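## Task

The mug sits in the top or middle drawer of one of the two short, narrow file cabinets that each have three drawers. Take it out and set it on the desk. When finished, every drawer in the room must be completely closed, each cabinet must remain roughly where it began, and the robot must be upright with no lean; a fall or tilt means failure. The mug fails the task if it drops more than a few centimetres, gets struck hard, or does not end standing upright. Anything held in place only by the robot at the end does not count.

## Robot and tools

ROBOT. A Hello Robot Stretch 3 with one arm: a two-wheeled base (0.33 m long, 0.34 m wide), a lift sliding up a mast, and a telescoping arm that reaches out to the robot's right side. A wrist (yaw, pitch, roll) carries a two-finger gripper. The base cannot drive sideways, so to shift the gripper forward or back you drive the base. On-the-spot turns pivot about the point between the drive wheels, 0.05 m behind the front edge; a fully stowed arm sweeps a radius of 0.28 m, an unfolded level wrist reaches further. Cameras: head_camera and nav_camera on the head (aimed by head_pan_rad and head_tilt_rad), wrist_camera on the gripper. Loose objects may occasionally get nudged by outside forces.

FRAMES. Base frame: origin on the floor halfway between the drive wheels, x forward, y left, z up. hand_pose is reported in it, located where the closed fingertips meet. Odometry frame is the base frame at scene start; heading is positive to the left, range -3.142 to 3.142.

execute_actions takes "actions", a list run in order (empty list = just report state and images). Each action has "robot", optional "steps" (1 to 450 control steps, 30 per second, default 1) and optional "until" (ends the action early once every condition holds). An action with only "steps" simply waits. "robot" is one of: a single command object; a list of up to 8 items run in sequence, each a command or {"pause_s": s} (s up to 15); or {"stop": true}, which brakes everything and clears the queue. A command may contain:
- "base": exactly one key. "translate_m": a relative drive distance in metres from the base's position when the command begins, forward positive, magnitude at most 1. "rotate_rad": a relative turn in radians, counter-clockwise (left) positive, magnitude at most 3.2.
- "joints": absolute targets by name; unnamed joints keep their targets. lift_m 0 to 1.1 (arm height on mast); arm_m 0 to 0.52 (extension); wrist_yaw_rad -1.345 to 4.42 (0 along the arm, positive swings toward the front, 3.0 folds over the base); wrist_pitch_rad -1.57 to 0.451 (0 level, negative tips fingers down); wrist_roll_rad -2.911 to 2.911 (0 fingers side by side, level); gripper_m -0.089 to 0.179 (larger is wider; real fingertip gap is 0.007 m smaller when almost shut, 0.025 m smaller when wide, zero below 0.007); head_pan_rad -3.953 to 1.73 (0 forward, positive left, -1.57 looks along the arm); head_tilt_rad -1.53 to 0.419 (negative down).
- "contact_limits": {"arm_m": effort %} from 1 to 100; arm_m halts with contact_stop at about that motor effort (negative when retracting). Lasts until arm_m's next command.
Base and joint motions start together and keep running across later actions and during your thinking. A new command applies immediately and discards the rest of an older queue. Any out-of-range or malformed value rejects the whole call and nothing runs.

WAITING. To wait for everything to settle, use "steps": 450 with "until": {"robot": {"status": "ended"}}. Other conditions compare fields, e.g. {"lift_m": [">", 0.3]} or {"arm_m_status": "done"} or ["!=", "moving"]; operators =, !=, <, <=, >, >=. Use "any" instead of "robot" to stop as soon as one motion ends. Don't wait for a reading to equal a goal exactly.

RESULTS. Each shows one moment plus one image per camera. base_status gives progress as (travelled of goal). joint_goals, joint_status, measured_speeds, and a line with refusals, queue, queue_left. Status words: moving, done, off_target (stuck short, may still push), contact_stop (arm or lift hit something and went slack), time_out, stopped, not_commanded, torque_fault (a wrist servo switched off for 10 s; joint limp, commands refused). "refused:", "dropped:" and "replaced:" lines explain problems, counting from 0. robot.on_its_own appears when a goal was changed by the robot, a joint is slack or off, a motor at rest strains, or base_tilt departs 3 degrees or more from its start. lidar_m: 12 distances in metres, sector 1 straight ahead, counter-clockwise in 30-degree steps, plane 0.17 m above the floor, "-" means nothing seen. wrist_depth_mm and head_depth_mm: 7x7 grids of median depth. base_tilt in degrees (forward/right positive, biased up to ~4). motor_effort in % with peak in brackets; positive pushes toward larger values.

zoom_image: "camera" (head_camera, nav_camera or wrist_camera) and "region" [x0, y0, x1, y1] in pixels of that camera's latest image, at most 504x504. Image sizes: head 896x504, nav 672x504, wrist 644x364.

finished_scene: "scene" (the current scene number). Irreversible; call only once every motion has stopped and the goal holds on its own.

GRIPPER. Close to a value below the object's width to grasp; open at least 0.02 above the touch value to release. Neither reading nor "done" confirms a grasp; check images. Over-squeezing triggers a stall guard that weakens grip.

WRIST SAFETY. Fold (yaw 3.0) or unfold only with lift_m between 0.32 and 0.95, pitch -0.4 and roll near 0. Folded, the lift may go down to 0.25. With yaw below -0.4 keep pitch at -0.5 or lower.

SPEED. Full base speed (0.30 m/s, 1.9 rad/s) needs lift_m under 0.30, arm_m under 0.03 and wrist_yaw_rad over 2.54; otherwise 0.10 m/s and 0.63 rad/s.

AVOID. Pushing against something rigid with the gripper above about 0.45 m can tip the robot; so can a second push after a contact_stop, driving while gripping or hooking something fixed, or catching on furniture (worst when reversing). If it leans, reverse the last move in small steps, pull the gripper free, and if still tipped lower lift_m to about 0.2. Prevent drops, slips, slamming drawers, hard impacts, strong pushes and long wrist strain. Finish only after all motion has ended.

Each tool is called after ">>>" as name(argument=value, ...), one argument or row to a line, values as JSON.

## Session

>>> execute_actions(
  actions=[],
)

Scene clock: 0.00 s.
robot.base_odometry: x=+0.000 y=+0.000 heading=+0.000 (m, m, rad; robot's odometry frame)
robot.turned_by_wheels: +0.000 (rad since the last result)
robot.turned_by_imu: +0.000 (rad since the last result)
robot.base_tilt: forward=+0.6 right=-0.7 (deg)
robot.lidar_m: 1.15 0.78 0.67 0.67 1.10 1.56 2.62 1.91 1.33 1.80 1.25 1.14
robot.head_depth_mm: 1042 1048 1053 1055 1066 1070 1081 / 1073 1081 1085 1094 1101 1106 1112 / 1104 1110 1119 1127 1133 1143 1149 / 1148 1148 1157 1162 1180 1179 1184 / 1182 1194 1200 1206 1215 1220 1235 / 1216 1215 1223 1228 1244 1259 1263 / 1188 1223 1219 1225 1117 1248 1252
robot.base_status: not_commanded
robot.joint_positions: lift_m=+0.314 arm_m=+0.001 wrist_yaw_rad=+2.846 wrist_pitch_rad=-0.334 wrist_roll_rad=-0.018 gripper_m=+0.037 head_pan_rad=+0.005 head_tilt_rad=-0.014
robot.joint_goals: lift_m=+0.314 arm_m=+0.001 wrist_yaw_rad=+2.846 wrist_pitch_rad=-0.334 wrist_roll_rad=-0.018 gripper_m=+0.037 head_pan_rad=+0.005 head_tilt_rad=-0.014
robot.joint_status: lift_m=not_commanded arm_m=not_commanded wrist_yaw_rad=not_commanded wrist_pitch_rad=not_commanded wrist_roll_rad=not_commanded gripper_m=not_commanded head_pan_rad=not_commanded head_tilt_rad=not_commanded
robot.measured_speeds: translate_m=+0.000 rotate_rad=+0.000 lift_m=+0.000 arm_m=+0.000 wrist_yaw_rad=+0.000 wrist_pitch_rad=+0.000 wrist_roll_rad=+0.000 head_pan_rad=+0.000 head_tilt_rad=+0.000
robot: refusals=0 queue=idle queue_left=0
robot.motor_effort: left_wheel=+0 right_wheel=+0 lift_m=+22 arm_m=+0 wrist_yaw_rad=+1 wrist_pitch_rad=+6 wrist_roll_rad=+1 gripper_m=+0 head_pan_rad=+0 head_tilt_rad=+3 (%)
robot.hand_pose: x=+0.0470 y=+0.0776 z=+0.3457 quat_wxyz=(+0.219, +0.700, +0.016, +0.679) (m; robot's base frame)
robot.wrist_depth_mm: - - 804 884 639 970 950 / - - 709 682 682 720 655 / - 926 755 746 801 745 708 / - 804 797 797 779 773 761 / 631 672 705 681 704 699 697 / 548 - 528 568 577 581 582 / 473 - 499 490 493 498 495
pictures: head_camera (sideways: a quarter turn clockwise sets it upright), nav_camera (sideways: a quarter turn counterclockwise sets it upright), wrist_camera
Images, in order (width x height): head_camera 896x504, nav_camera 672x504, wrist_camera 644x364.

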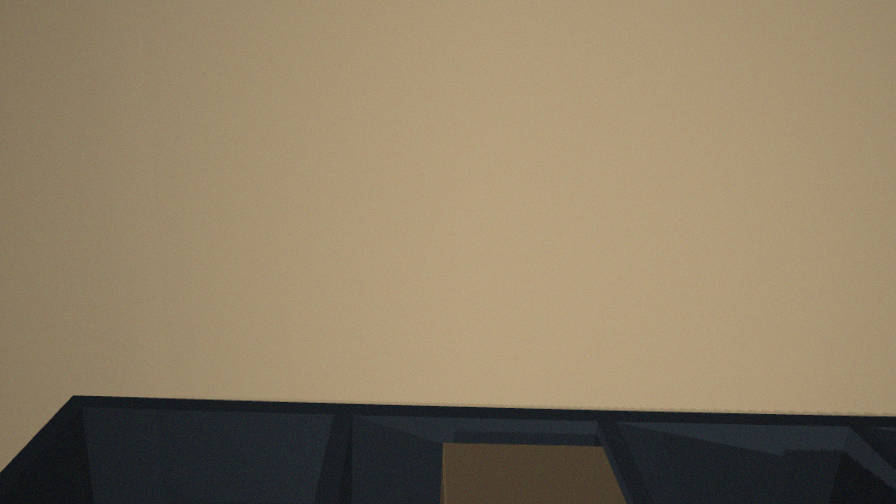

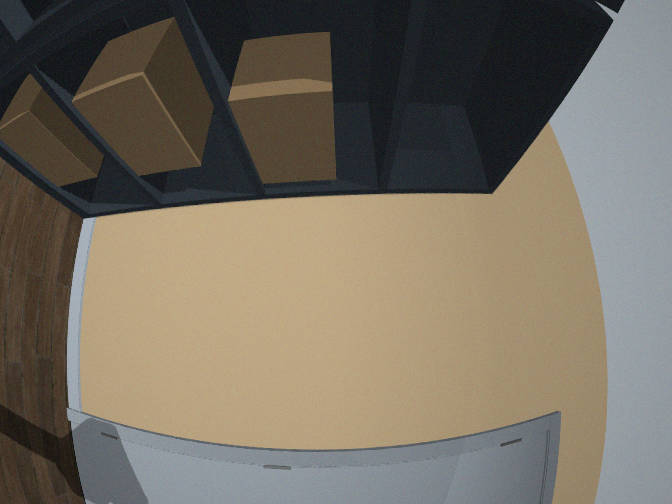

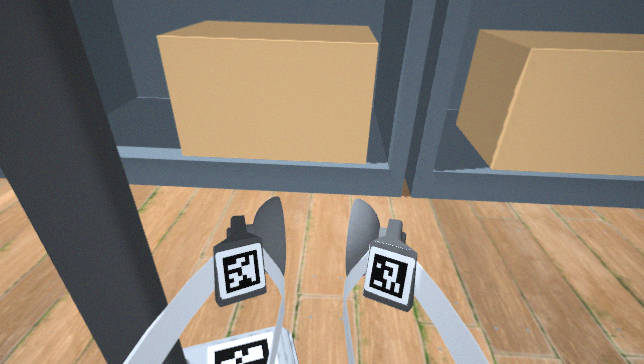

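>>> execute_actions(
  actions=[
    {"robot": {"joints": {"head_pan_rad": -1.9, "head_tilt_rad": -0.45, "lift_m": 0.285}}, "steps": 150, "until": {"robot": {"status": "ended"}}},
  ],
)

Scene clock: 5.57 s.
robot.base_odometry: x=+0.000 y=+0.000 heading=+0.000 (m, m, rad; robot's odometry frame)
robot.turned_by_wheels: +0.000 (rad since the last result)
robot.turned_by_imu: +0.000 (rad since the last result)
robot.base_tilt: forward=+0.6 right=-0.8 (deg)
robot.lidar_m: 1.15 0.78 0.66 0.67 1.10 1.56 2.62 1.91 1.33 1.81 1.25 1.14
robot.head_depth_mm: 1543 1692 1256 2008 2126 1689 1391 / 1535 1675 1225 2006 2133 1671 1388 / 1533 1688 1204 1973 2045 1661 1383 / 1570 1689 1429 2009 2052 1655 1376 / 1556 1667 1813 1986 2098 1667 1367 / 1556 1677 1843 2034 2065 1636 1355 / 1558 1684 1835 2009 2067 1626 1358
robot.base_status: not_commanded
robot.joint_positions: lift_m=+0.285 arm_m=+0.001 wrist_yaw_rad=+2.846 wrist_pitch_rad=-0.335 wrist_roll_rad=-0.018 gripper_m=+0.037 head_pan_rad=-1.893 head_tilt_rad=-0.444
robot.joint_goals: lift_m=+0.285 arm_m=+0.001 wrist_yaw_rad=+2.846 wrist_pitch_rad=-0.335 wrist_roll_rad=-0.018 gripper_m=+0.037 head_pan_rad=-1.900 head_tilt_rad=-0.450
robot.joint_status: lift_m=done arm_m=not_commanded wrist_yaw_rad=not_commanded wrist_pitch_rad=not_commanded wrist_roll_rad=not_commanded gripper_m=not_commanded head_pan_rad=done head_tilt_rad=done
robot.measured_speeds: translate_m=+0.000 rotate_rad=+0.000 lift_m=+0.000 arm_m=+0.000 wrist_yaw_rad=+0.000 wrist_pitch_rad=+0.000 wrist_roll_rad=+0.000 head_pan_rad=+0.000 head_tilt_rad=+0.000
robot: refusals=0 queue=done queue_left=0
robot.motor_effort: left_wheel=+1(0) right_wheel=-1(0) lift_m=+18(23) arm_m=+0(0) wrist_yaw_rad=+0(1) wrist_pitch_rad=+5(5) wrist_roll_rad=+1(0) gripper_m=+0(0) head_pan_rad=-2(30) head_tilt_rad=-2(33) (%)
robot.hand_pose: x=+0.0470 y=+0.0775 z=+0.3169 quat_wxyz=(+0.220, +0.700, +0.016, +0.679) (m; robot's base frame)
robot.wrist_depth_mm: - - 671 660 642 885 730 / - - 690 688 676 726 663 / - 859 744 739 788 749 713 / - 794 773 768 765 760 748 / 597 629 655 641 661 645 655 / 517 - 495 528 537 539 539 / 446 - - 462 458 463 467
pictures: head_camera (sideways: a quarter turn clockwise sets it upright), nav_camera (sideways: a quarter turn counterclockwise sets it upright), wrist_camera
Images, in order (width x height): head_camera 896x504, nav_camera 672x504, wrist_camera 644x364.

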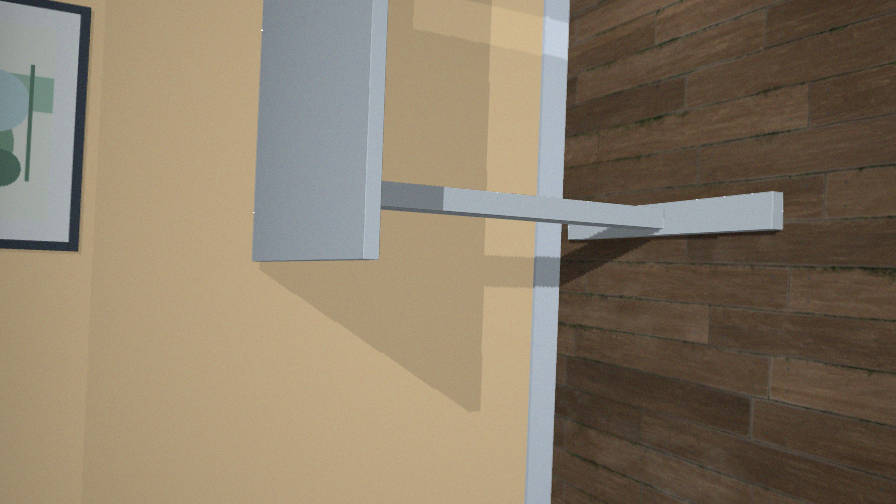

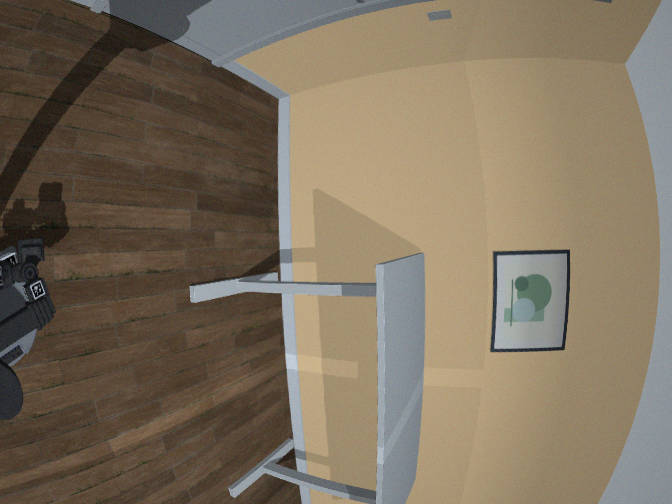

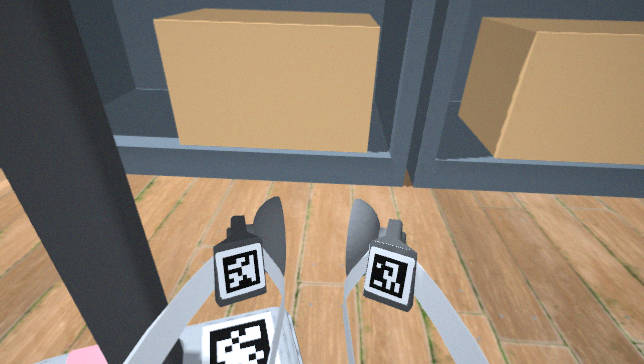

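>>> execute_actions(
  actions=[
    {"robot": {"joints": {"head_pan_rad": -3.4, "head_tilt_rad": -0.4}}, "steps": 150, "until": {"robot": {"status": "ended"}}},
  ],
)

Scene clock: 29.00 s.
robot.base_odometry: x=+0.000 y=+0.000 heading=+0.000 (m, m, rad; robot's odometry frame)
robot.turned_by_wheels: +0.000 (rad since the last result)
robot.turned_by_imu: +0.000 (rad since the last result)
robot.base_tilt: forward=+0.6 right=-0.6 (deg)
robot.lidar_m: 1.15 0.78 0.67 0.67 1.10 1.55 2.62 1.90 1.33 1.81 1.25 1.14
robot.head_depth_mm: 2260 2438 2603 2816 2281 1737 1422 / 2255 2471 2595 2792 2231 1736 1417 / 2280 2470 2661 2800 2243 1741 1418 / 2294 2464 2659 2839 2202 1714 1409 / 2332 2478 2699 2841 2192 1721 1399 / 2333 2519 2697 2855 2187 1702 1391 / 2325 2502 2729 2898 2147 1703 1393
robot.base_status: not_commanded
robot.joint_positions: lift_m=+0.285 arm_m=+0.001 wrist_yaw_rad=+2.846 wrist_pitch_rad=-0.335 wrist_roll_rad=-0.018 gripper_m=+0.037 head_pan_rad=-3.393 head_tilt_rad=-0.409
robot.joint_goals: lift_m=+0.285 arm_m=+0.001 wrist_yaw_rad=+2.846 wrist_pitch_rad=-0.335 wrist_roll_rad=-0.018 gripper_m=+0.037 head_pan_rad=-3.400 head_tilt_rad=-0.400
robot.joint_status: lift_m=done arm_m=not_commanded wrist_yaw_rad=not_commanded wrist_pitch_rad=not_commanded wrist_roll_rad=not_commanded gripper_m=not_commanded head_pan_rad=done head_tilt_rad=done
robot.measured_speeds: translate_m=+0.000 rotate_rad=+0.000 lift_m=+0.000 arm_m=+0.000 wrist_yaw_rad=+0.000 wrist_pitch_rad=+0.000 wrist_roll_rad=+0.000 head_pan_rad=+0.000 head_tilt_rad=+0.000
robot: refusals=0 queue=done queue_left=0
robot.motor_effort: left_wheel=+1(1) right_wheel=-1(0) lift_m=+18(18) arm_m=+0(0) wrist_yaw_rad=+0(1) wrist_pitch_rad=+5(6) wrist_roll_rad=+0(0) gripper_m=+0(0) head_pan_rad=-3(31) head_tilt_rad=+5(10) (%)
robot.hand_pose: x=+0.0470 y=+0.0775 z=+0.3169 quat_wxyz=(+0.220, +0.700, +0.016, +0.679) (m; robot's base frame)
robot.wrist_depth_mm: - - 660 652 640 883 733 / - - 694 693 670 722 656 / - 840 762 745 798 744 720 / - 773 779 767 767 771 759 / 594 626 654 626 657 644 663 / 515 - 495 533 529 538 543 / 445 - - 459 460 460 467
pictures: head_camera (sideways: a quarter turn clockwise sets it upright), nav_camera (sideways: a quarter turn counterclockwise sets it upright), wrist_camera
Images, in order (width x height): head_camera 896x504, nav_camera 672x504, wrist_camera 644x364.

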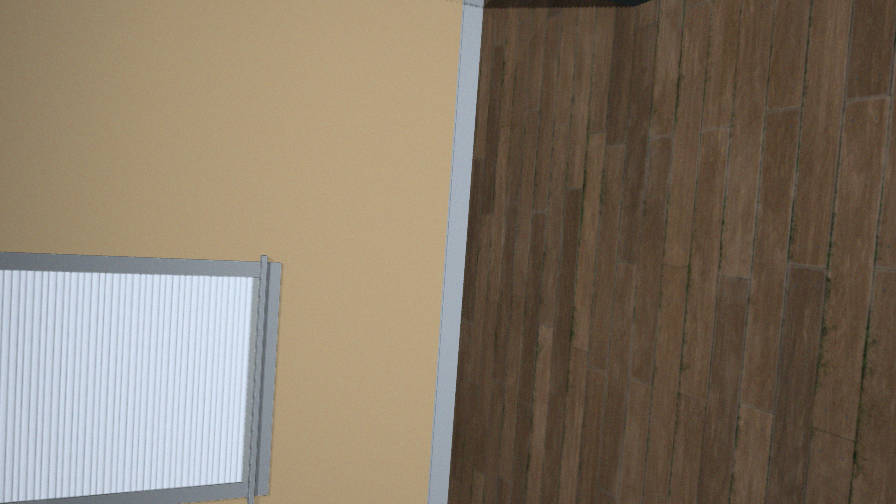

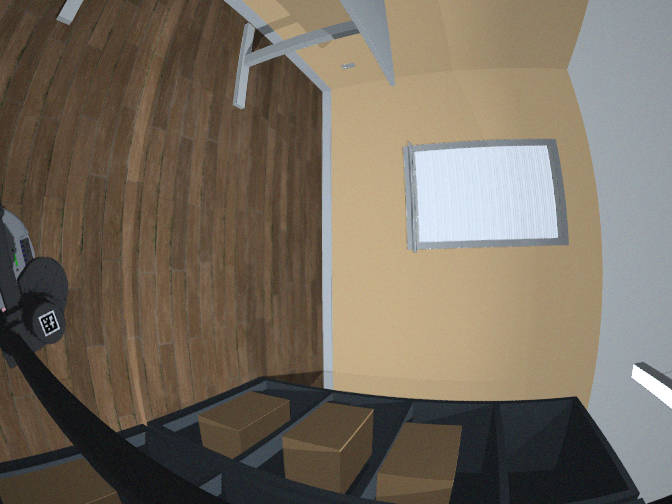

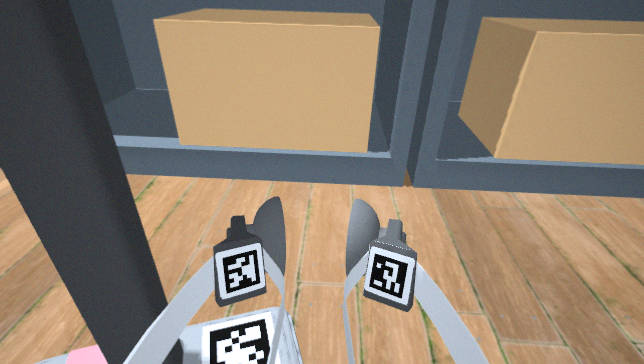

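>>> execute_actions(
  actions=[
    {"robot": {"base": {"rotate_rad": -0.48}, "joints": {"head_pan_rad": -3.14}}, "steps": 150, "until": {"robot": {"base_status": ["!=", "moving"]}}},
    {"robot": {"base": {"translate_m": -1.0}}, "steps": 200, "until": {"robot": {"translate_m": ["<", -0.65]}}},
    {"robot": {"base": {"translate_m": -1.0}, "joints": {"head_pan_rad": 1.5, "head_tilt_rad": -0.4}}, "steps": 200, "until": {"robot": {"translate_m": ["<", -0.65]}}},
    {"robot": {"base": {"translate_m": -0.8}}, "steps": 300, "until": {"robot": {"status": "ended"}}},
  ],
)

Scene clock: 82.90 s.
robot.base_odometry: x=-1.869 y=+0.973 heading=-0.480 (m, m, rad; robot's odometry frame)
robot.turned_by_wheels: -0.480 (rad since the last result)
robot.turned_by_imu: -0.481 (rad since the last result)
robot.base_tilt: forward=+0.6 right=-0.5 (deg)
robot.lidar_m: 3.17 0.73 0.56 2.65 0.89 0.58 0.53 0.53 0.67 1.37 1.77 2.51
robot.head_depth_mm: 731 745 761 777 793 810 825 / 2518 2681 2947 2818 985 1008 1038 / 2431 2610 2855 3015 2249 1737 1385 / 2384 2581 2802 2926 2231 1731 1411 / 2368 2561 2716 2851 2194 1722 1406 / 2285 2459 2669 2783 2205 1706 1398 / 2229 2405 2610 2755 2184 1702 1388
robot.base_status: done (translate_m -0.8000 of -0.8000)
robot.joint_positions: lift_m=+0.285 arm_m=+0.001 wrist_yaw_rad=+2.846 wrist_pitch_rad=-0.336 wrist_roll_rad=-0.018 gripper_m=+0.037 head_pan_rad=+1.493 head_tilt_rad=-0.408
robot.joint_goals: lift_m=+0.285 arm_m=+0.001 wrist_yaw_rad=+2.846 wrist_pitch_rad=-0.336 wrist_roll_rad=-0.018 gripper_m=+0.037 head_pan_rad=+1.500 head_tilt_rad=-0.400
robot.joint_status: lift_m=done arm_m=not_commanded wrist_yaw_rad=not_commanded wrist_pitch_rad=not_commanded wrist_roll_rad=not_commanded gripper_m=not_commanded head_pan_rad=done head_tilt_rad=done
robot.measured_speeds: translate_m=+0.000 rotate_rad=+0.000 lift_m=+0.000 arm_m=+0.000 wrist_yaw_rad=+0.000 wrist_pitch_rad=+0.000 wrist_roll_rad=+0.000 head_pan_rad=+0.000 head_tilt_rad=+0.000
robot: refusals=0 queue=done queue_left=0
robot.motor_effort: left_wheel=+4(12) right_wheel=-3(10) lift_m=+18(18) arm_m=+0(0) wrist_yaw_rad=+0(0) wrist_pitch_rad=+6(6) wrist_roll_rad=+1(0) gripper_m=+0(0) head_pan_rad=+2(32) head_tilt_rad=+4(6) (%)
robot.hand_pose: x=+0.0470 y=+0.0775 z=+0.3168 quat_wxyz=(+0.220, +0.700, +0.016, +0.679) (m; robot's base frame)
robot.wrist_depth_mm: - - - - 588 643 730 / - - - - 619 654 721 / - - - 955 642 710 832 / - 780 788 796 695 745 819 / 593 630 660 641 656 655 661 / 516 - 494 526 541 529 548 / 449 - - 458 454 463 466
pictures: head_camera (sideways: a quarter turn clockwise sets it upright), nav_camera (sideways: a quarter turn counterclockwise sets it upright), wrist_camera
Images, in order (width x height): head_camera 896x504, nav_camera 672x504, wrist_camera 644x364.

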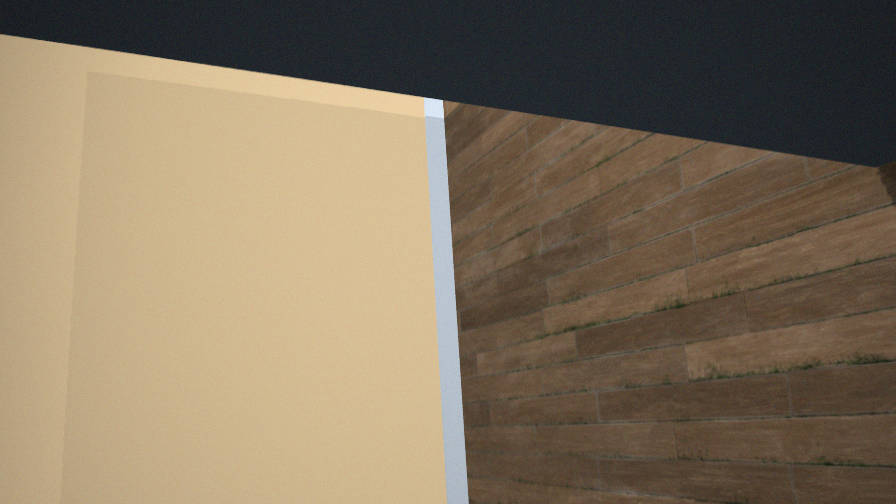

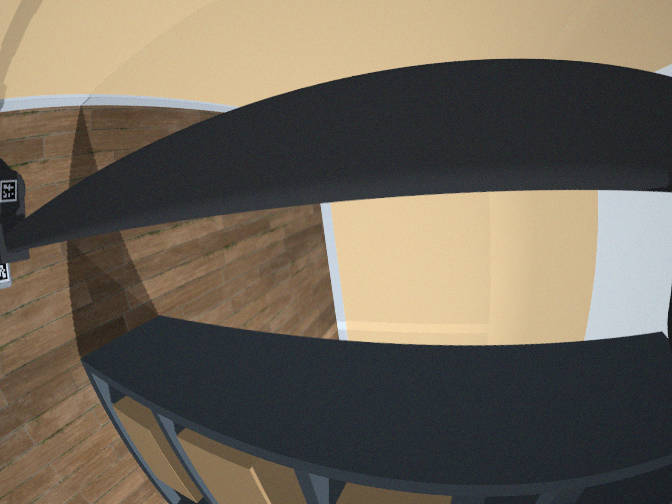

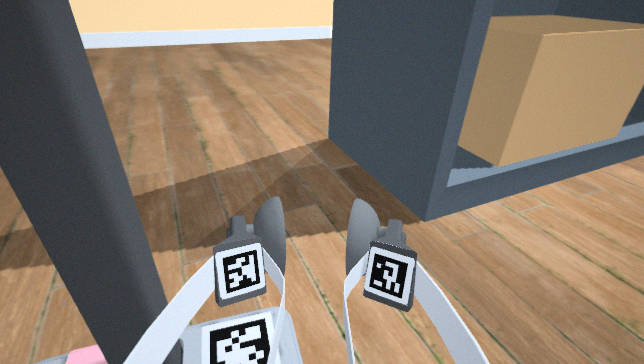

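>>> execute_actions(
  actions=[
    {"robot": {"base": {"rotate_rad": 1.634}, "joints": {"head_pan_rad": -1.1, "head_tilt_rad": -0.4}}, "steps": 150, "until": {"robot": {"base_status": ["!=", "moving"]}}},
    {"robot": {"base": {"translate_m": 1.0}}, "steps": 200, "until": {"robot": {"status": "ended"}}},
  ],
)

Scene clock: 99.50 s.
robot.base_odometry: x=-1.464 y=+1.887 heading=+1.154 (m, m, rad; robot's odometry frame)
robot.turned_by_wheels: +1.634 (rad since the last result)
robot.turned_by_imu: +1.629 (rad since the last result)
robot.base_tilt: forward=+0.4 right=-0.5 (deg)
robot.lidar_m: 1.66 0.95 0.65 0.61 0.62 0.80 1.84 0.54 0.39 0.55 1.95 1.77
robot.head_depth_mm: 2643 2878 3073 3181 2254 1744 1423 / 2790 2949 3180 3176 2239 1752 1419 / 2879 3069 3329 3143 2229 1740 1409 / 2931 3211 3418 3098 2226 1740 1405 / 3090 3258 3021 2844 2211 1728 1406 / 2670 2885 2942 2164 2166 1700 1392 / 2346 2458 2532 2145 2147 1700 1393
robot.base_status: done (translate_m +1.0000 of +1.0000)
robot.joint_positions: lift_m=+0.285 arm_m=+0.001 wrist_yaw_rad=+2.846 wrist_pitch_rad=-0.336 wrist_roll_rad=-0.018 gripper_m=+0.037 head_pan_rad=-1.093 head_tilt_rad=-0.408
robot.joint_goals: lift_m=+0.285 arm_m=+0.001 wrist_yaw_rad=+2.846 wrist_pitch_rad=-0.336 wrist_roll_rad=-0.018 gripper_m=+0.037 head_pan_rad=-1.100 head_tilt_rad=-0.400
robot.joint_status: lift_m=done arm_m=not_commanded wrist_yaw_rad=not_commanded wrist_pitch_rad=not_commanded wrist_roll_rad=not_commanded gripper_m=not_commanded head_pan_rad=done head_tilt_rad=done
robot.measured_speeds: translate_m=+0.000 rotate_rad=+0.000 lift_m=+0.000 arm_m=+0.000 wrist_yaw_rad=+0.000 wrist_pitch_rad=+0.000 wrist_roll_rad=+0.000 head_pan_rad=+0.000 head_tilt_rad=+0.000
robot: refusals=0 queue=done queue_left=0
robot.motor_effort: left_wheel=-3(10) right_wheel=+2(11) lift_m=+18(18) arm_m=+0(1) wrist_yaw_rad=+0(1) wrist_pitch_rad=+5(6) wrist_roll_rad=+0(0) gripper_m=+0(1) head_pan_rad=-2(31) head_tilt_rad=+4(5) (%)
robot.hand_pose: x=+0.0469 y=+0.0774 z=+0.3167 quat_wxyz=(+0.220, +0.700, +0.016, +0.679) (m; robot's base frame)
robot.wrist_depth_mm: - 536 578 642 714 780 898 / - 567 623 687 778 870 - / - 619 681 740 842 951 - / - 654 718 758 820 814 834 / 589 627 643 639 656 651 650 / 516 - 493 532 533 538 545 / 447 - - 457 458 463 467
pictures: head_camera (sideways: a quarter turn clockwise sets it upright), nav_camera (sideways: a quarter turn counterclockwise sets it upright), wrist_camera
Images, in order (width x height): head_camera 896x504, nav_camera 672x504, wrist_camera 644x364.

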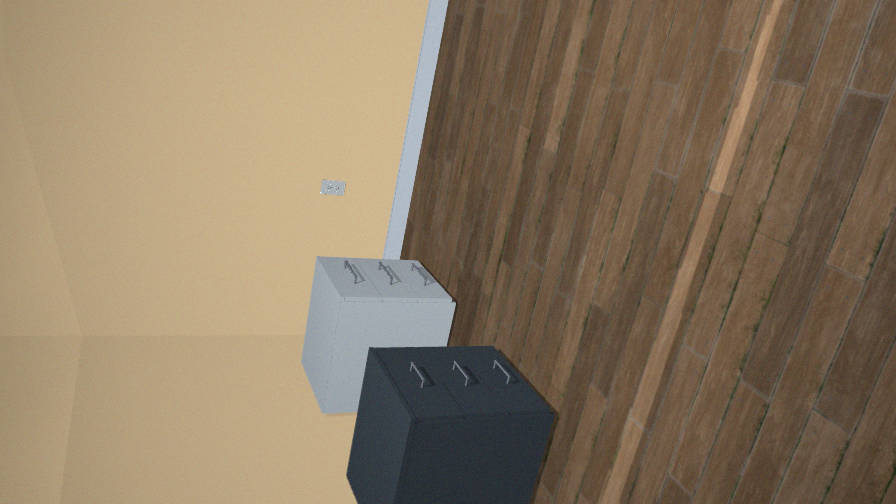

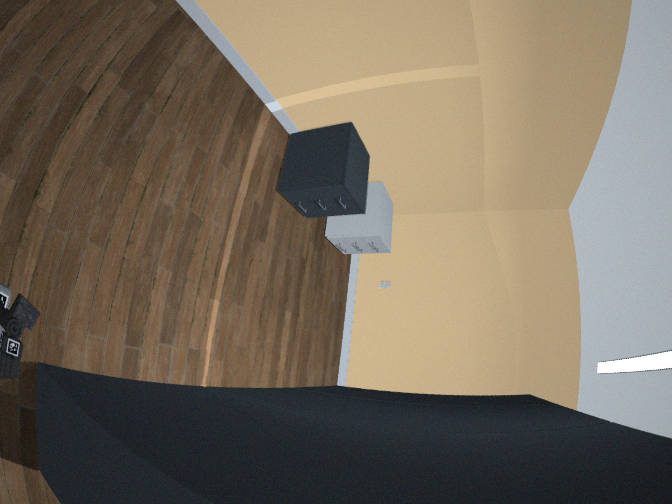

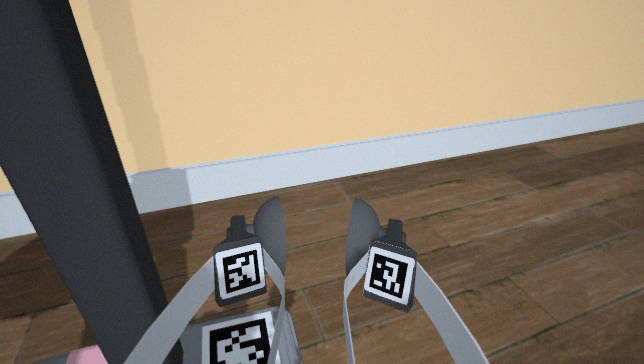

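>>> execute_actions(
  actions=[
    {"robot": {"base": {"rotate_rad": 1.872}, "joints": {"head_pan_rad": -1.57, "head_tilt_rad": -0.75, "lift_m": 0.296, "wrist_yaw_rad": 2.6, "wrist_roll_rad": 0.0, "gripper_m": 0.06}}, "steps": 150, "until": {"robot": {"base_status": ["!=", "moving"]}}},
    {"robot": {"base": {"translate_m": -1.0}}, "steps": 200, "until": {"robot": {"translate_m": ["<", -0.65]}}},
    {"robot": {"base": {"translate_m": -1.0}}, "steps": 200, "until": {"robot": {"translate_m": ["<", -0.4]}}},
    {"robot": {"base": {"translate_m": -0.75}}, "steps": 200, "until": {"robot": {"translate_m": ["<", -0.72]}}},
    {"robot": {"joints": {"lift_m": 0.322, "wrist_yaw_rad": 0.0}}, "steps": 200, "until": {"robot": {"base_status": ["!=", "moving"]}}},
    {"robot": {"base": {"rotate_rad": -0.2}}, "steps": 200, "until": {"robot": {"wrist_yaw_rad": ["<", 1.2]}}},
    {"robot": {"joints": {"wrist_pitch_rad": 0.02, "wrist_roll_rad": 1.57, "lift_m": 0.318}}, "steps": 200, "until": {"robot": {"status": "ended"}}},
  ],
)

Scene clock: 198.33 s.
robot.base_odometry: x=+0.327 y=+1.679 heading=+2.826 (m, m, rad; robot's odometry frame)
robot.turned_by_wheels: +1.672 (rad since the last result)
robot.turned_by_imu: +1.662 (rad since the last result)
robot.base_tilt: forward=+0.5 right=-0.4 (deg)
robot.lidar_m: 2.37 0.79 0.58 0.56 0.58 0.80 1.38 1.03 0.77 0.74 1.34 1.84
robot.head_depth_mm: 1136 1293 1484 1759 1583 1360 1196 / 1142 1296 1447 1217 1516 1358 1187 / 1134 1283 1372 1108 1202 1360 1191 / 1145 1299 1368 1100 1199 1372 1193 / 1140 1299 1389 1094 1208 1339 1174 / 1148 1291 1513 1687 1539 1328 1165 / 1143 1295 1503 1732 1539 1328 1166
robot.base_status: done (rotate_rad -0.1999 of -0.2000)
robot.joint_positions: lift_m=+0.318 arm_m=+0.001 wrist_yaw_rad=+0.003 wrist_pitch_rad=-0.004 wrist_roll_rad=+1.569 gripper_m=+0.060 head_pan_rad=-1.563 head_tilt_rad=-0.741
robot.joint_goals: lift_m=+0.318 arm_m=+0.001 wrist_yaw_rad=+0.000 wrist_pitch_rad=+0.020 wrist_roll_rad=+1.570 gripper_m=+0.060 head_pan_rad=-1.570 head_tilt_rad=-0.750
robot.joint_status: lift_m=done arm_m=not_commanded wrist_yaw_rad=done wrist_pitch_rad=done wrist_roll_rad=done gripper_m=done head_pan_rad=done head_tilt_rad=done
robot.measured_speeds: translate_m=+0.000 rotate_rad=+0.000 lift_m=+0.000 arm_m=+0.000 wrist_yaw_rad=+0.000 wrist_pitch_rad=+0.000 wrist_roll_rad=+0.000 head_pan_rad=+0.000 head_tilt_rad=+0.000
robot: refusals=0 queue=done queue_left=0
robot.motor_effort: left_wheel=+4(13) right_wheel=-4(12) lift_m=+18(28) arm_m=-1(1) wrist_yaw_rad=-2(3) wrist_pitch_rad=+8(8) wrist_roll_rad=+1(2) gripper_m=+0(78) head_pan_rad=-2(20) head_tilt_rad=-6(33) (%)
robot.hand_pose: x=-0.0206 y=-0.4025 z=+0.4315 quat_wxyz=(+0.001, +0.002, -1.000, -0.002) (m; robot's base frame)
robot.wrist_depth_mm: 949 950 929 458 459 461 464 / 964 974 963 474 473 477 474 / - - - 484 489 489 490 / - - - 502 506 507 500 / - - - 521 519 533 502 / - - - - - 739 504 / - - - - - 685 504
pictures: head_camera (sideways: a quarter turn clockwise sets it upright), nav_camera (sideways: a quarter turn counterclockwise sets it upright), wrist_camera
Images, in order (width x height): head_camera 896x504, nav_camera 672x504, wrist_camera 644x364.

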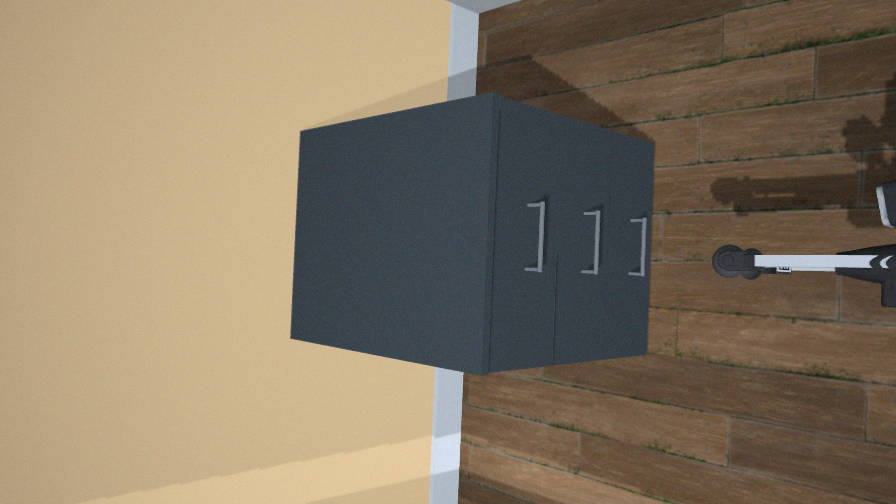

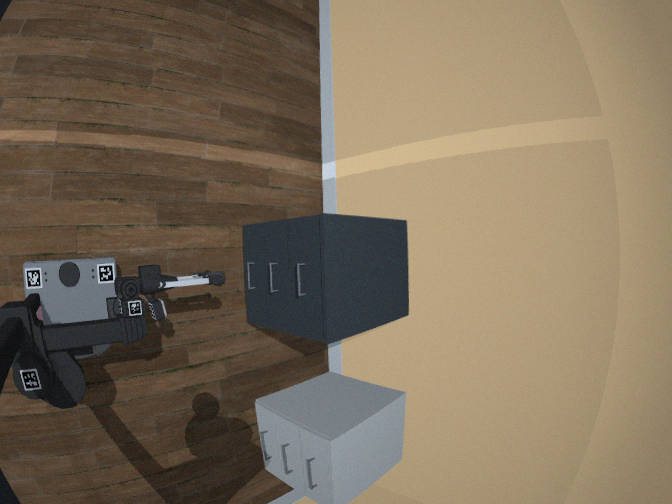

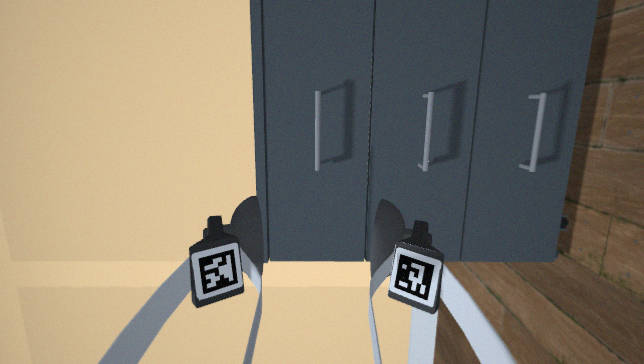

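>>> execute_actions(
  actions=[
    {"robot": {"base": {"translate_m": -0.028}, "joints": {"arm_m": 0.312, "lift_m": 0.321, "head_tilt_rad": -1.0}, "contact_limits": {"arm_m": 14}}, "steps": 200, "until": {"robot": {"status": "ended"}}},
  ],
)

Scene clock: 218.53 s.
robot.base_odometry: x=+0.353 y=+1.670 heading=+2.826 (m, m, rad; robot's odometry frame)
robot.turned_by_wheels: +0.000 (rad since the last result)
robot.turned_by_imu: +0.000 (rad since the last result)
robot.base_tilt: forward=+0.5 right=-0.5 (deg)
robot.lidar_m: 2.40 0.79 0.58 0.56 0.58 0.80 1.36 1.03 0.76 0.74 1.34 1.84
robot.head_depth_mm: 1257 1506 1697 1531 1384 1248 1139 / 1259 1414 1647 1513 1366 1242 1148 / 1260 1162 1069 1292 1351 1235 - / 1257 1151 1058 1247 1349 1229 - / 1248 1150 1055 1371 1346 1224 1120 / 1276 1480 1628 1489 1348 1228 1107 / 1270 1524 1661 1481 1335 1207 1115
robot.base_status: done (translate_m -0.0280 of -0.0280)
robot.joint_positions: lift_m=+0.321 arm_m=+0.312 wrist_yaw_rad=+0.002 wrist_pitch_rad=-0.003 wrist_roll_rad=+1.570 gripper_m=+0.060 head_pan_rad=-1.563 head_tilt_rad=-0.988
robot.joint_goals: lift_m=+0.321 arm_m=+0.312 wrist_yaw_rad=+0.000 wrist_pitch_rad=+0.020 wrist_roll_rad=+1.570 gripper_m=+0.060 head_pan_rad=-1.570 head_tilt_rad=-1.000
robot.joint_status: lift_m=done arm_m=done wrist_yaw_rad=done wrist_pitch_rad=done wrist_roll_rad=done gripper_m=done head_pan_rad=done head_tilt_rad=done
robot.measured_speeds: translate_m=+0.000 rotate_rad=+0.000 lift_m=+0.000 arm_m=+0.000 wrist_yaw_rad=+0.000 wrist_pitch_rad=+0.000 wrist_roll_rad=+0.000 head_pan_rad=+0.000 head_tilt_rad=+0.000
robot: refusals=0 queue=done queue_left=0
robot.motor_effort: left_wheel=+3(8) right_wheel=-2(8) lift_m=+26(27) arm_m=+5(3) wrist_yaw_rad=-1(2) wrist_pitch_rad=+7(8) wrist_roll_rad=+1(1) gripper_m=+0(0) head_pan_rad=-2(2) head_tilt_rad=-7(31) (%)
robot.contact_limits: arm_m 14 (drawing in: default 27, maximum 44; extending or still: default 37, maximum 60)
robot.hand_pose: x=-0.0209 y=-0.7128 z=+0.4344 quat_wxyz=(+0.001, +0.001, -1.000, -0.002) (m; robot's base frame)
robot.wrist_depth_mm: 665 658 172 173 173 174 175 / 690 679 177 179 179 180 181 / 706 720 184 183 185 185 187 / 740 732 189 190 191 193 191 / 760 755 196 197 197 198 200 / 787 790 206 204 - 205 205 / 818 816 211 212 213 215 215
pictures: head_camera (sideways: a quarter turn clockwise sets it upright), nav_camera (sideways: a quarter turn counterclockwise sets it upright), wrist_camera
Images, in order (width x height): head_camera 896x504, nav_camera 672x504, wrist_camera 644x364.

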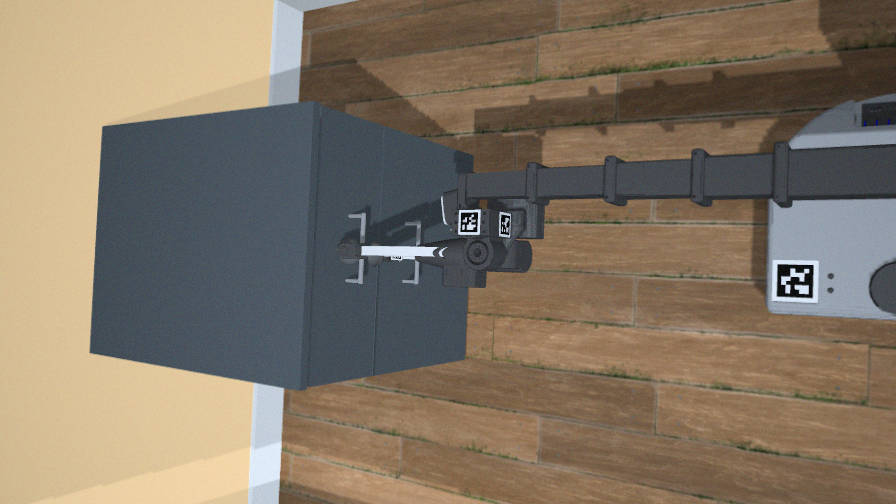

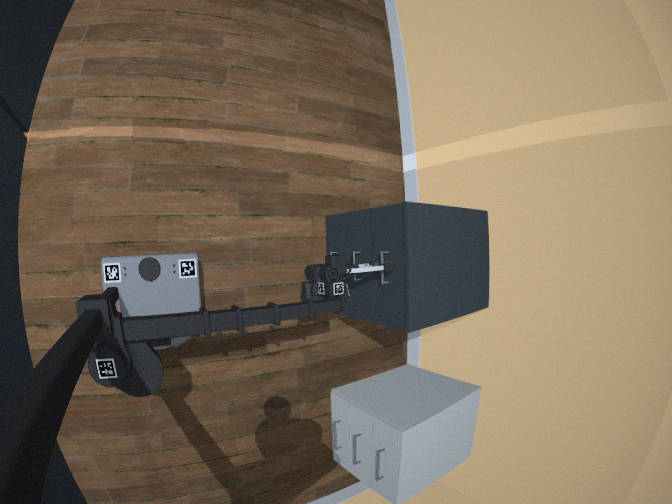

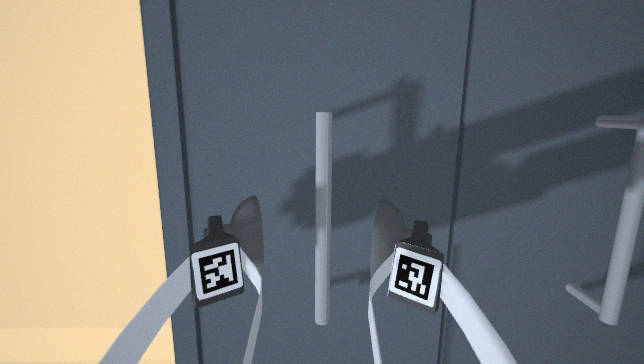

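>>> execute_actions(
  actions=[
    {"robot": [{"joints": {"arm_m": 0.321, "lift_m": 0.319}, "contact_limits": {"arm_m": 14}}, {"joints": {"gripper_m": -0.048}}, {"joints": {"arm_m": 0.01}, "contact_limits": {"arm_m": 18}}], "steps": 400, "until": {"robot": {"status": "ended"}}},
  ],
)

Scene clock: 230.40 s.
robot.base_odometry: x=+0.353 y=+1.670 heading=+2.826 (m, m, rad; robot's odometry frame)
robot.turned_by_wheels: +0.000 (rad since the last result)
robot.turned_by_imu: +0.000 (rad since the last result)
robot.base_tilt: forward=+0.4 right=-0.6 (deg)
robot.lidar_m: 2.39 0.79 0.58 0.56 0.58 0.80 1.35 1.03 0.77 0.74 1.34 1.85
robot.head_depth_mm: 1260 1499 1704 1531 1364 1258 1137 / 1265 1431 1634 1487 1345 1234 1147 / 1265 1160 1087 1072 1317 1247 - / 1258 1148 1088 1065 1321 1247 - / 1257 1142 1074 1069 1314 1225 1117 / 1272 1474 1624 1446 1322 1217 1108 / 1277 1524 1658 1483 1336 1217 1110
robot.base_status: done (translate_m -0.0280 of -0.0280)
robot.joint_positions: lift_m=+0.319 arm_m=+0.010 wrist_yaw_rad=+0.010 wrist_pitch_rad=-0.008 wrist_roll_rad=+1.570 gripper_m=-0.047 head_pan_rad=-1.563 head_tilt_rad=-0.988
robot.joint_goals: lift_m=+0.319 arm_m=+0.010 wrist_yaw_rad=+0.000 wrist_pitch_rad=+0.020 wrist_roll_rad=+1.570 gripper_m=-0.048 head_pan_rad=-1.570 head_tilt_rad=-1.000
robot.joint_status: lift_m=done arm_m=done wrist_yaw_rad=done wrist_pitch_rad=done wrist_roll_rad=done gripper_m=done head_pan_rad=done head_tilt_rad=done
robot.measured_speeds: translate_m=+0.000 rotate_rad=+0.000 lift_m=+0.000 arm_m=+0.000 wrist_yaw_rad=+0.000 wrist_pitch_rad=+0.000 wrist_roll_rad=+0.000 head_pan_rad=+0.000 head_tilt_rad=+0.000
robot: refusals=0 queue=done queue_left=0
robot.motor_effort: left_wheel=+5(5) right_wheel=-6(6) lift_m=+18(27) arm_m=-5(10) wrist_yaw_rad=-7(7) wrist_pitch_rad=+9(9) wrist_roll_rad=+1(1) gripper_m=-19(96) head_pan_rad=-2(3) head_tilt_rad=-6(7) (%)
robot.contact_limits: arm_m 18 (drawing in: default 27, maximum 44; extending or still: default 37, maximum 60)
robot.hand_pose: x=-0.0188 y=-0.4114 z=+0.4316 quat_wxyz=(+0.001, +0.005, -1.000, -0.004) (m; robot's base frame)
robot.wrist_depth_mm: 939 923 162 163 163 453 453 / 985 948 167 169 169 469 465 / - - 173 174 175 478 478 / - - 178 180 181 498 498 / - - 185 155 188 520 497 / - - 192 194 195 640 496 / - - 201 201 203 735 494
pictures: head_camera (sideways: a quarter turn clockwise sets it upright), nav_camera (sideways: a quarter turn counterclockwise sets it upright), wrist_camera
Images, in order (width x height): head_camera 896x504, nav_camera 672x504, wrist_camera 644x364.

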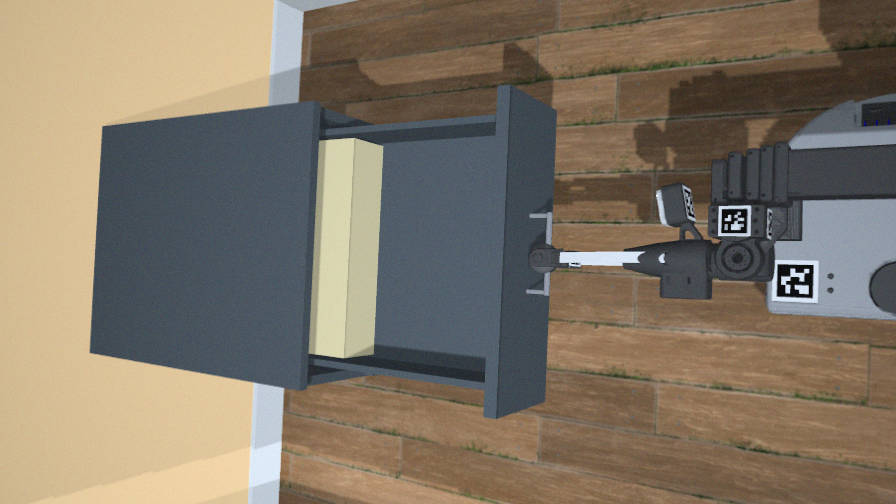

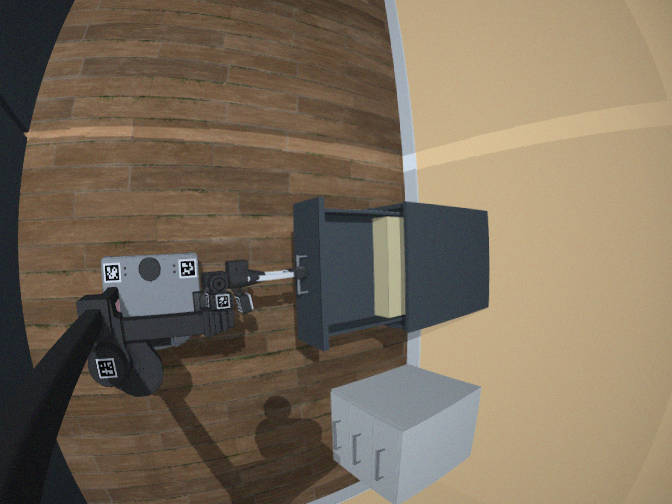

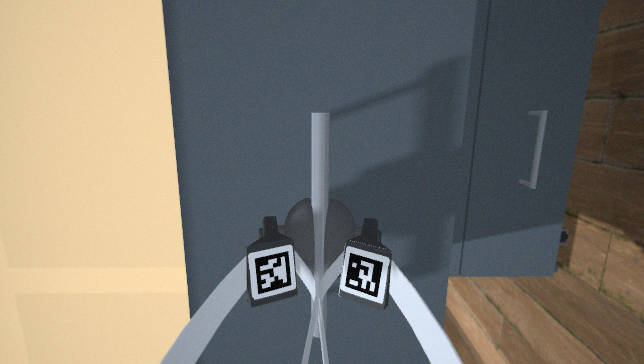

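>>> execute_actions(
  actions=[
    {"robot": [{"joints": {"arm_m": 0.310}, "contact_limits": {"arm_m": 18}}, {"joints": {"arm_m": 0.327}, "contact_limits": {"arm_m": 13}}], "steps": 300, "until": {"robot": {"status": "ended"}}},
    {"robot": [{"joints": {"gripper_m": 0.06}}, {"joints": {"arm_m": 0.272}}, {"joints": {"lift_m": 0.164}}, {"joints": {"arm_m": 0.320}, "contact_limits": {"arm_m": 14}}], "steps": 400, "until": {"robot": {"status": "ended"}}},
  ],
)

Scene clock: 248.23 s.
robot.base_odometry: x=+0.353 y=+1.670 heading=+2.826 (m, m, rad; robot's odometry frame)
robot.turned_by_wheels: +0.000 (rad since the last result)
robot.turned_by_imu: +0.000 (rad since the last result)
robot.base_tilt: forward=+0.4 right=-0.4 (deg)
robot.lidar_m: 2.40 0.79 0.58 0.56 0.58 0.80 1.35 1.03 0.77 0.74 1.34 1.85
robot.head_depth_mm: 1261 1480 1715 1529 1376 1243 1134 / 1251 1433 1621 1511 1368 1244 1152 / 1271 1157 1067 1351 1353 1236 - / 1260 1148 1063 1305 1324 1230 - / 1256 1153 1060 1362 1351 1224 1116 / 1272 1478 1622 1488 1344 1221 1117 / 1279 1522 1664 1484 1334 1209 1110
robot.base_status: done (translate_m -0.0280 of -0.0280)
robot.joint_positions: lift_m=+0.164 arm_m=+0.320 wrist_yaw_rad=+0.001 wrist_pitch_rad=-0.003 wrist_roll_rad=+1.570 gripper_m=+0.060 head_pan_rad=-1.563 head_tilt_rad=-0.988
robot.joint_goals: lift_m=+0.164 arm_m=+0.320 wrist_yaw_rad=+0.000 wrist_pitch_rad=+0.020 wrist_roll_rad=+1.570 gripper_m=+0.060 head_pan_rad=-1.570 head_tilt_rad=-1.000
robot.joint_status: lift_m=done arm_m=done wrist_yaw_rad=done wrist_pitch_rad=done wrist_roll_rad=done gripper_m=done head_pan_rad=done head_tilt_rad=done
robot.measured_speeds: translate_m=+0.000 rotate_rad=+0.000 lift_m=+0.000 arm_m=+0.000 wrist_yaw_rad=+0.000 wrist_pitch_rad=+0.000 wrist_roll_rad=+0.000 head_pan_rad=+0.000 head_tilt_rad=+0.000
robot: refusals=0 queue=done queue_left=0
robot.motor_effort: left_wheel=+3(5) right_wheel=-3(7) lift_m=+18(18) arm_m=+4(15) wrist_yaw_rad=+0(7) wrist_pitch_rad=+7(10) wrist_roll_rad=+0(1) gripper_m=+0(83) head_pan_rad=-3(2) head_tilt_rad=-6(7) (%)
robot.contact_limits: arm_m 14 (drawing in: default 27, maximum 44; extending or still: default 37, maximum 60)
robot.hand_pose: x=-0.0212 y=-0.7208 z=+0.2778 quat_wxyz=(+0.001, +0.000, -1.000, -0.002) (m; robot's base frame)
robot.wrist_depth_mm: 164 165 165 166 167 167 168 / 169 170 170 171 171 172 173 / 174 175 175 176 177 178 179 / 180 181 181 182 183 185 184 / 186 186 186 188 189 191 190 / 193 192 196 194 - 197 196 / 199 200 203 203 203 205 206
pictures: head_camera (sideways: a quarter turn clockwise sets it upright), nav_camera (sideways: a quarter turn counterclockwise sets it upright), wrist_camera
replaced: robot.arm_m: its motion had ended contact_stop
Images, in order (width x height): head_camera 896x504, nav_camera 672x504, wrist_camera 644x364.

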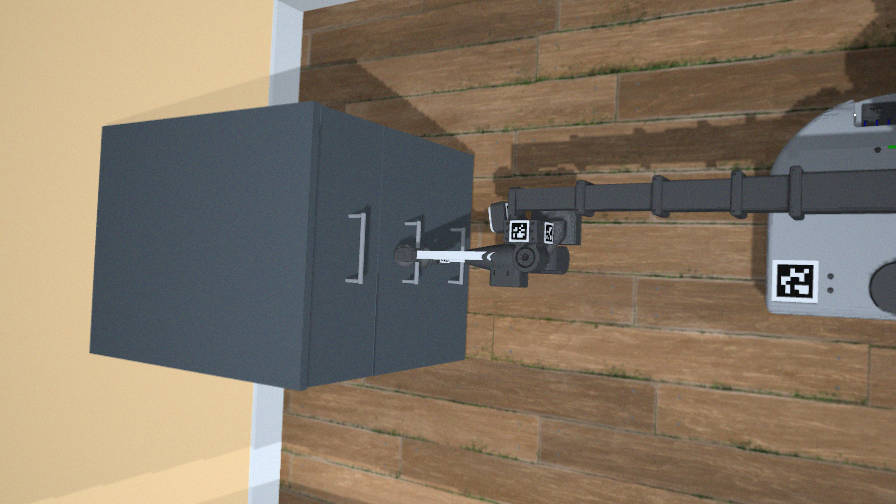

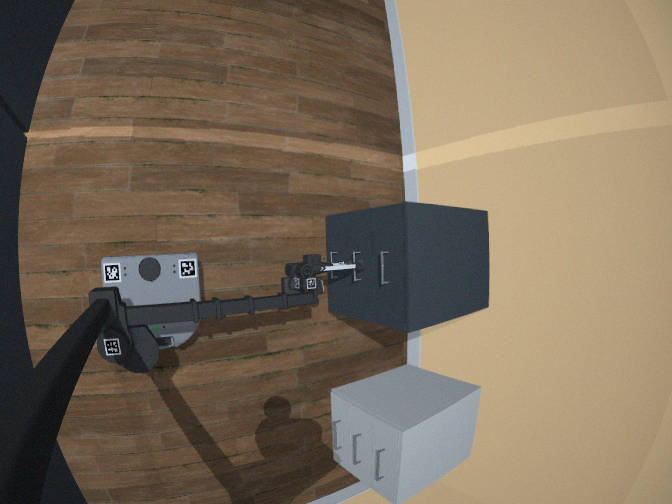

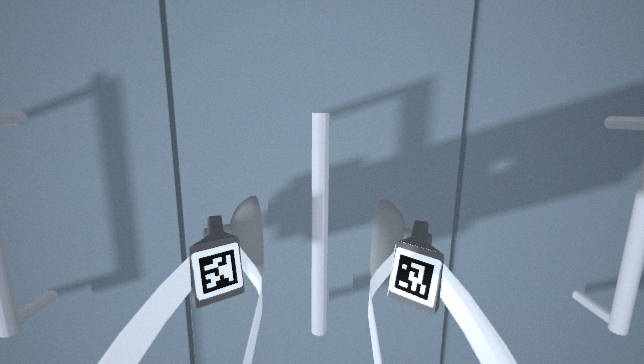

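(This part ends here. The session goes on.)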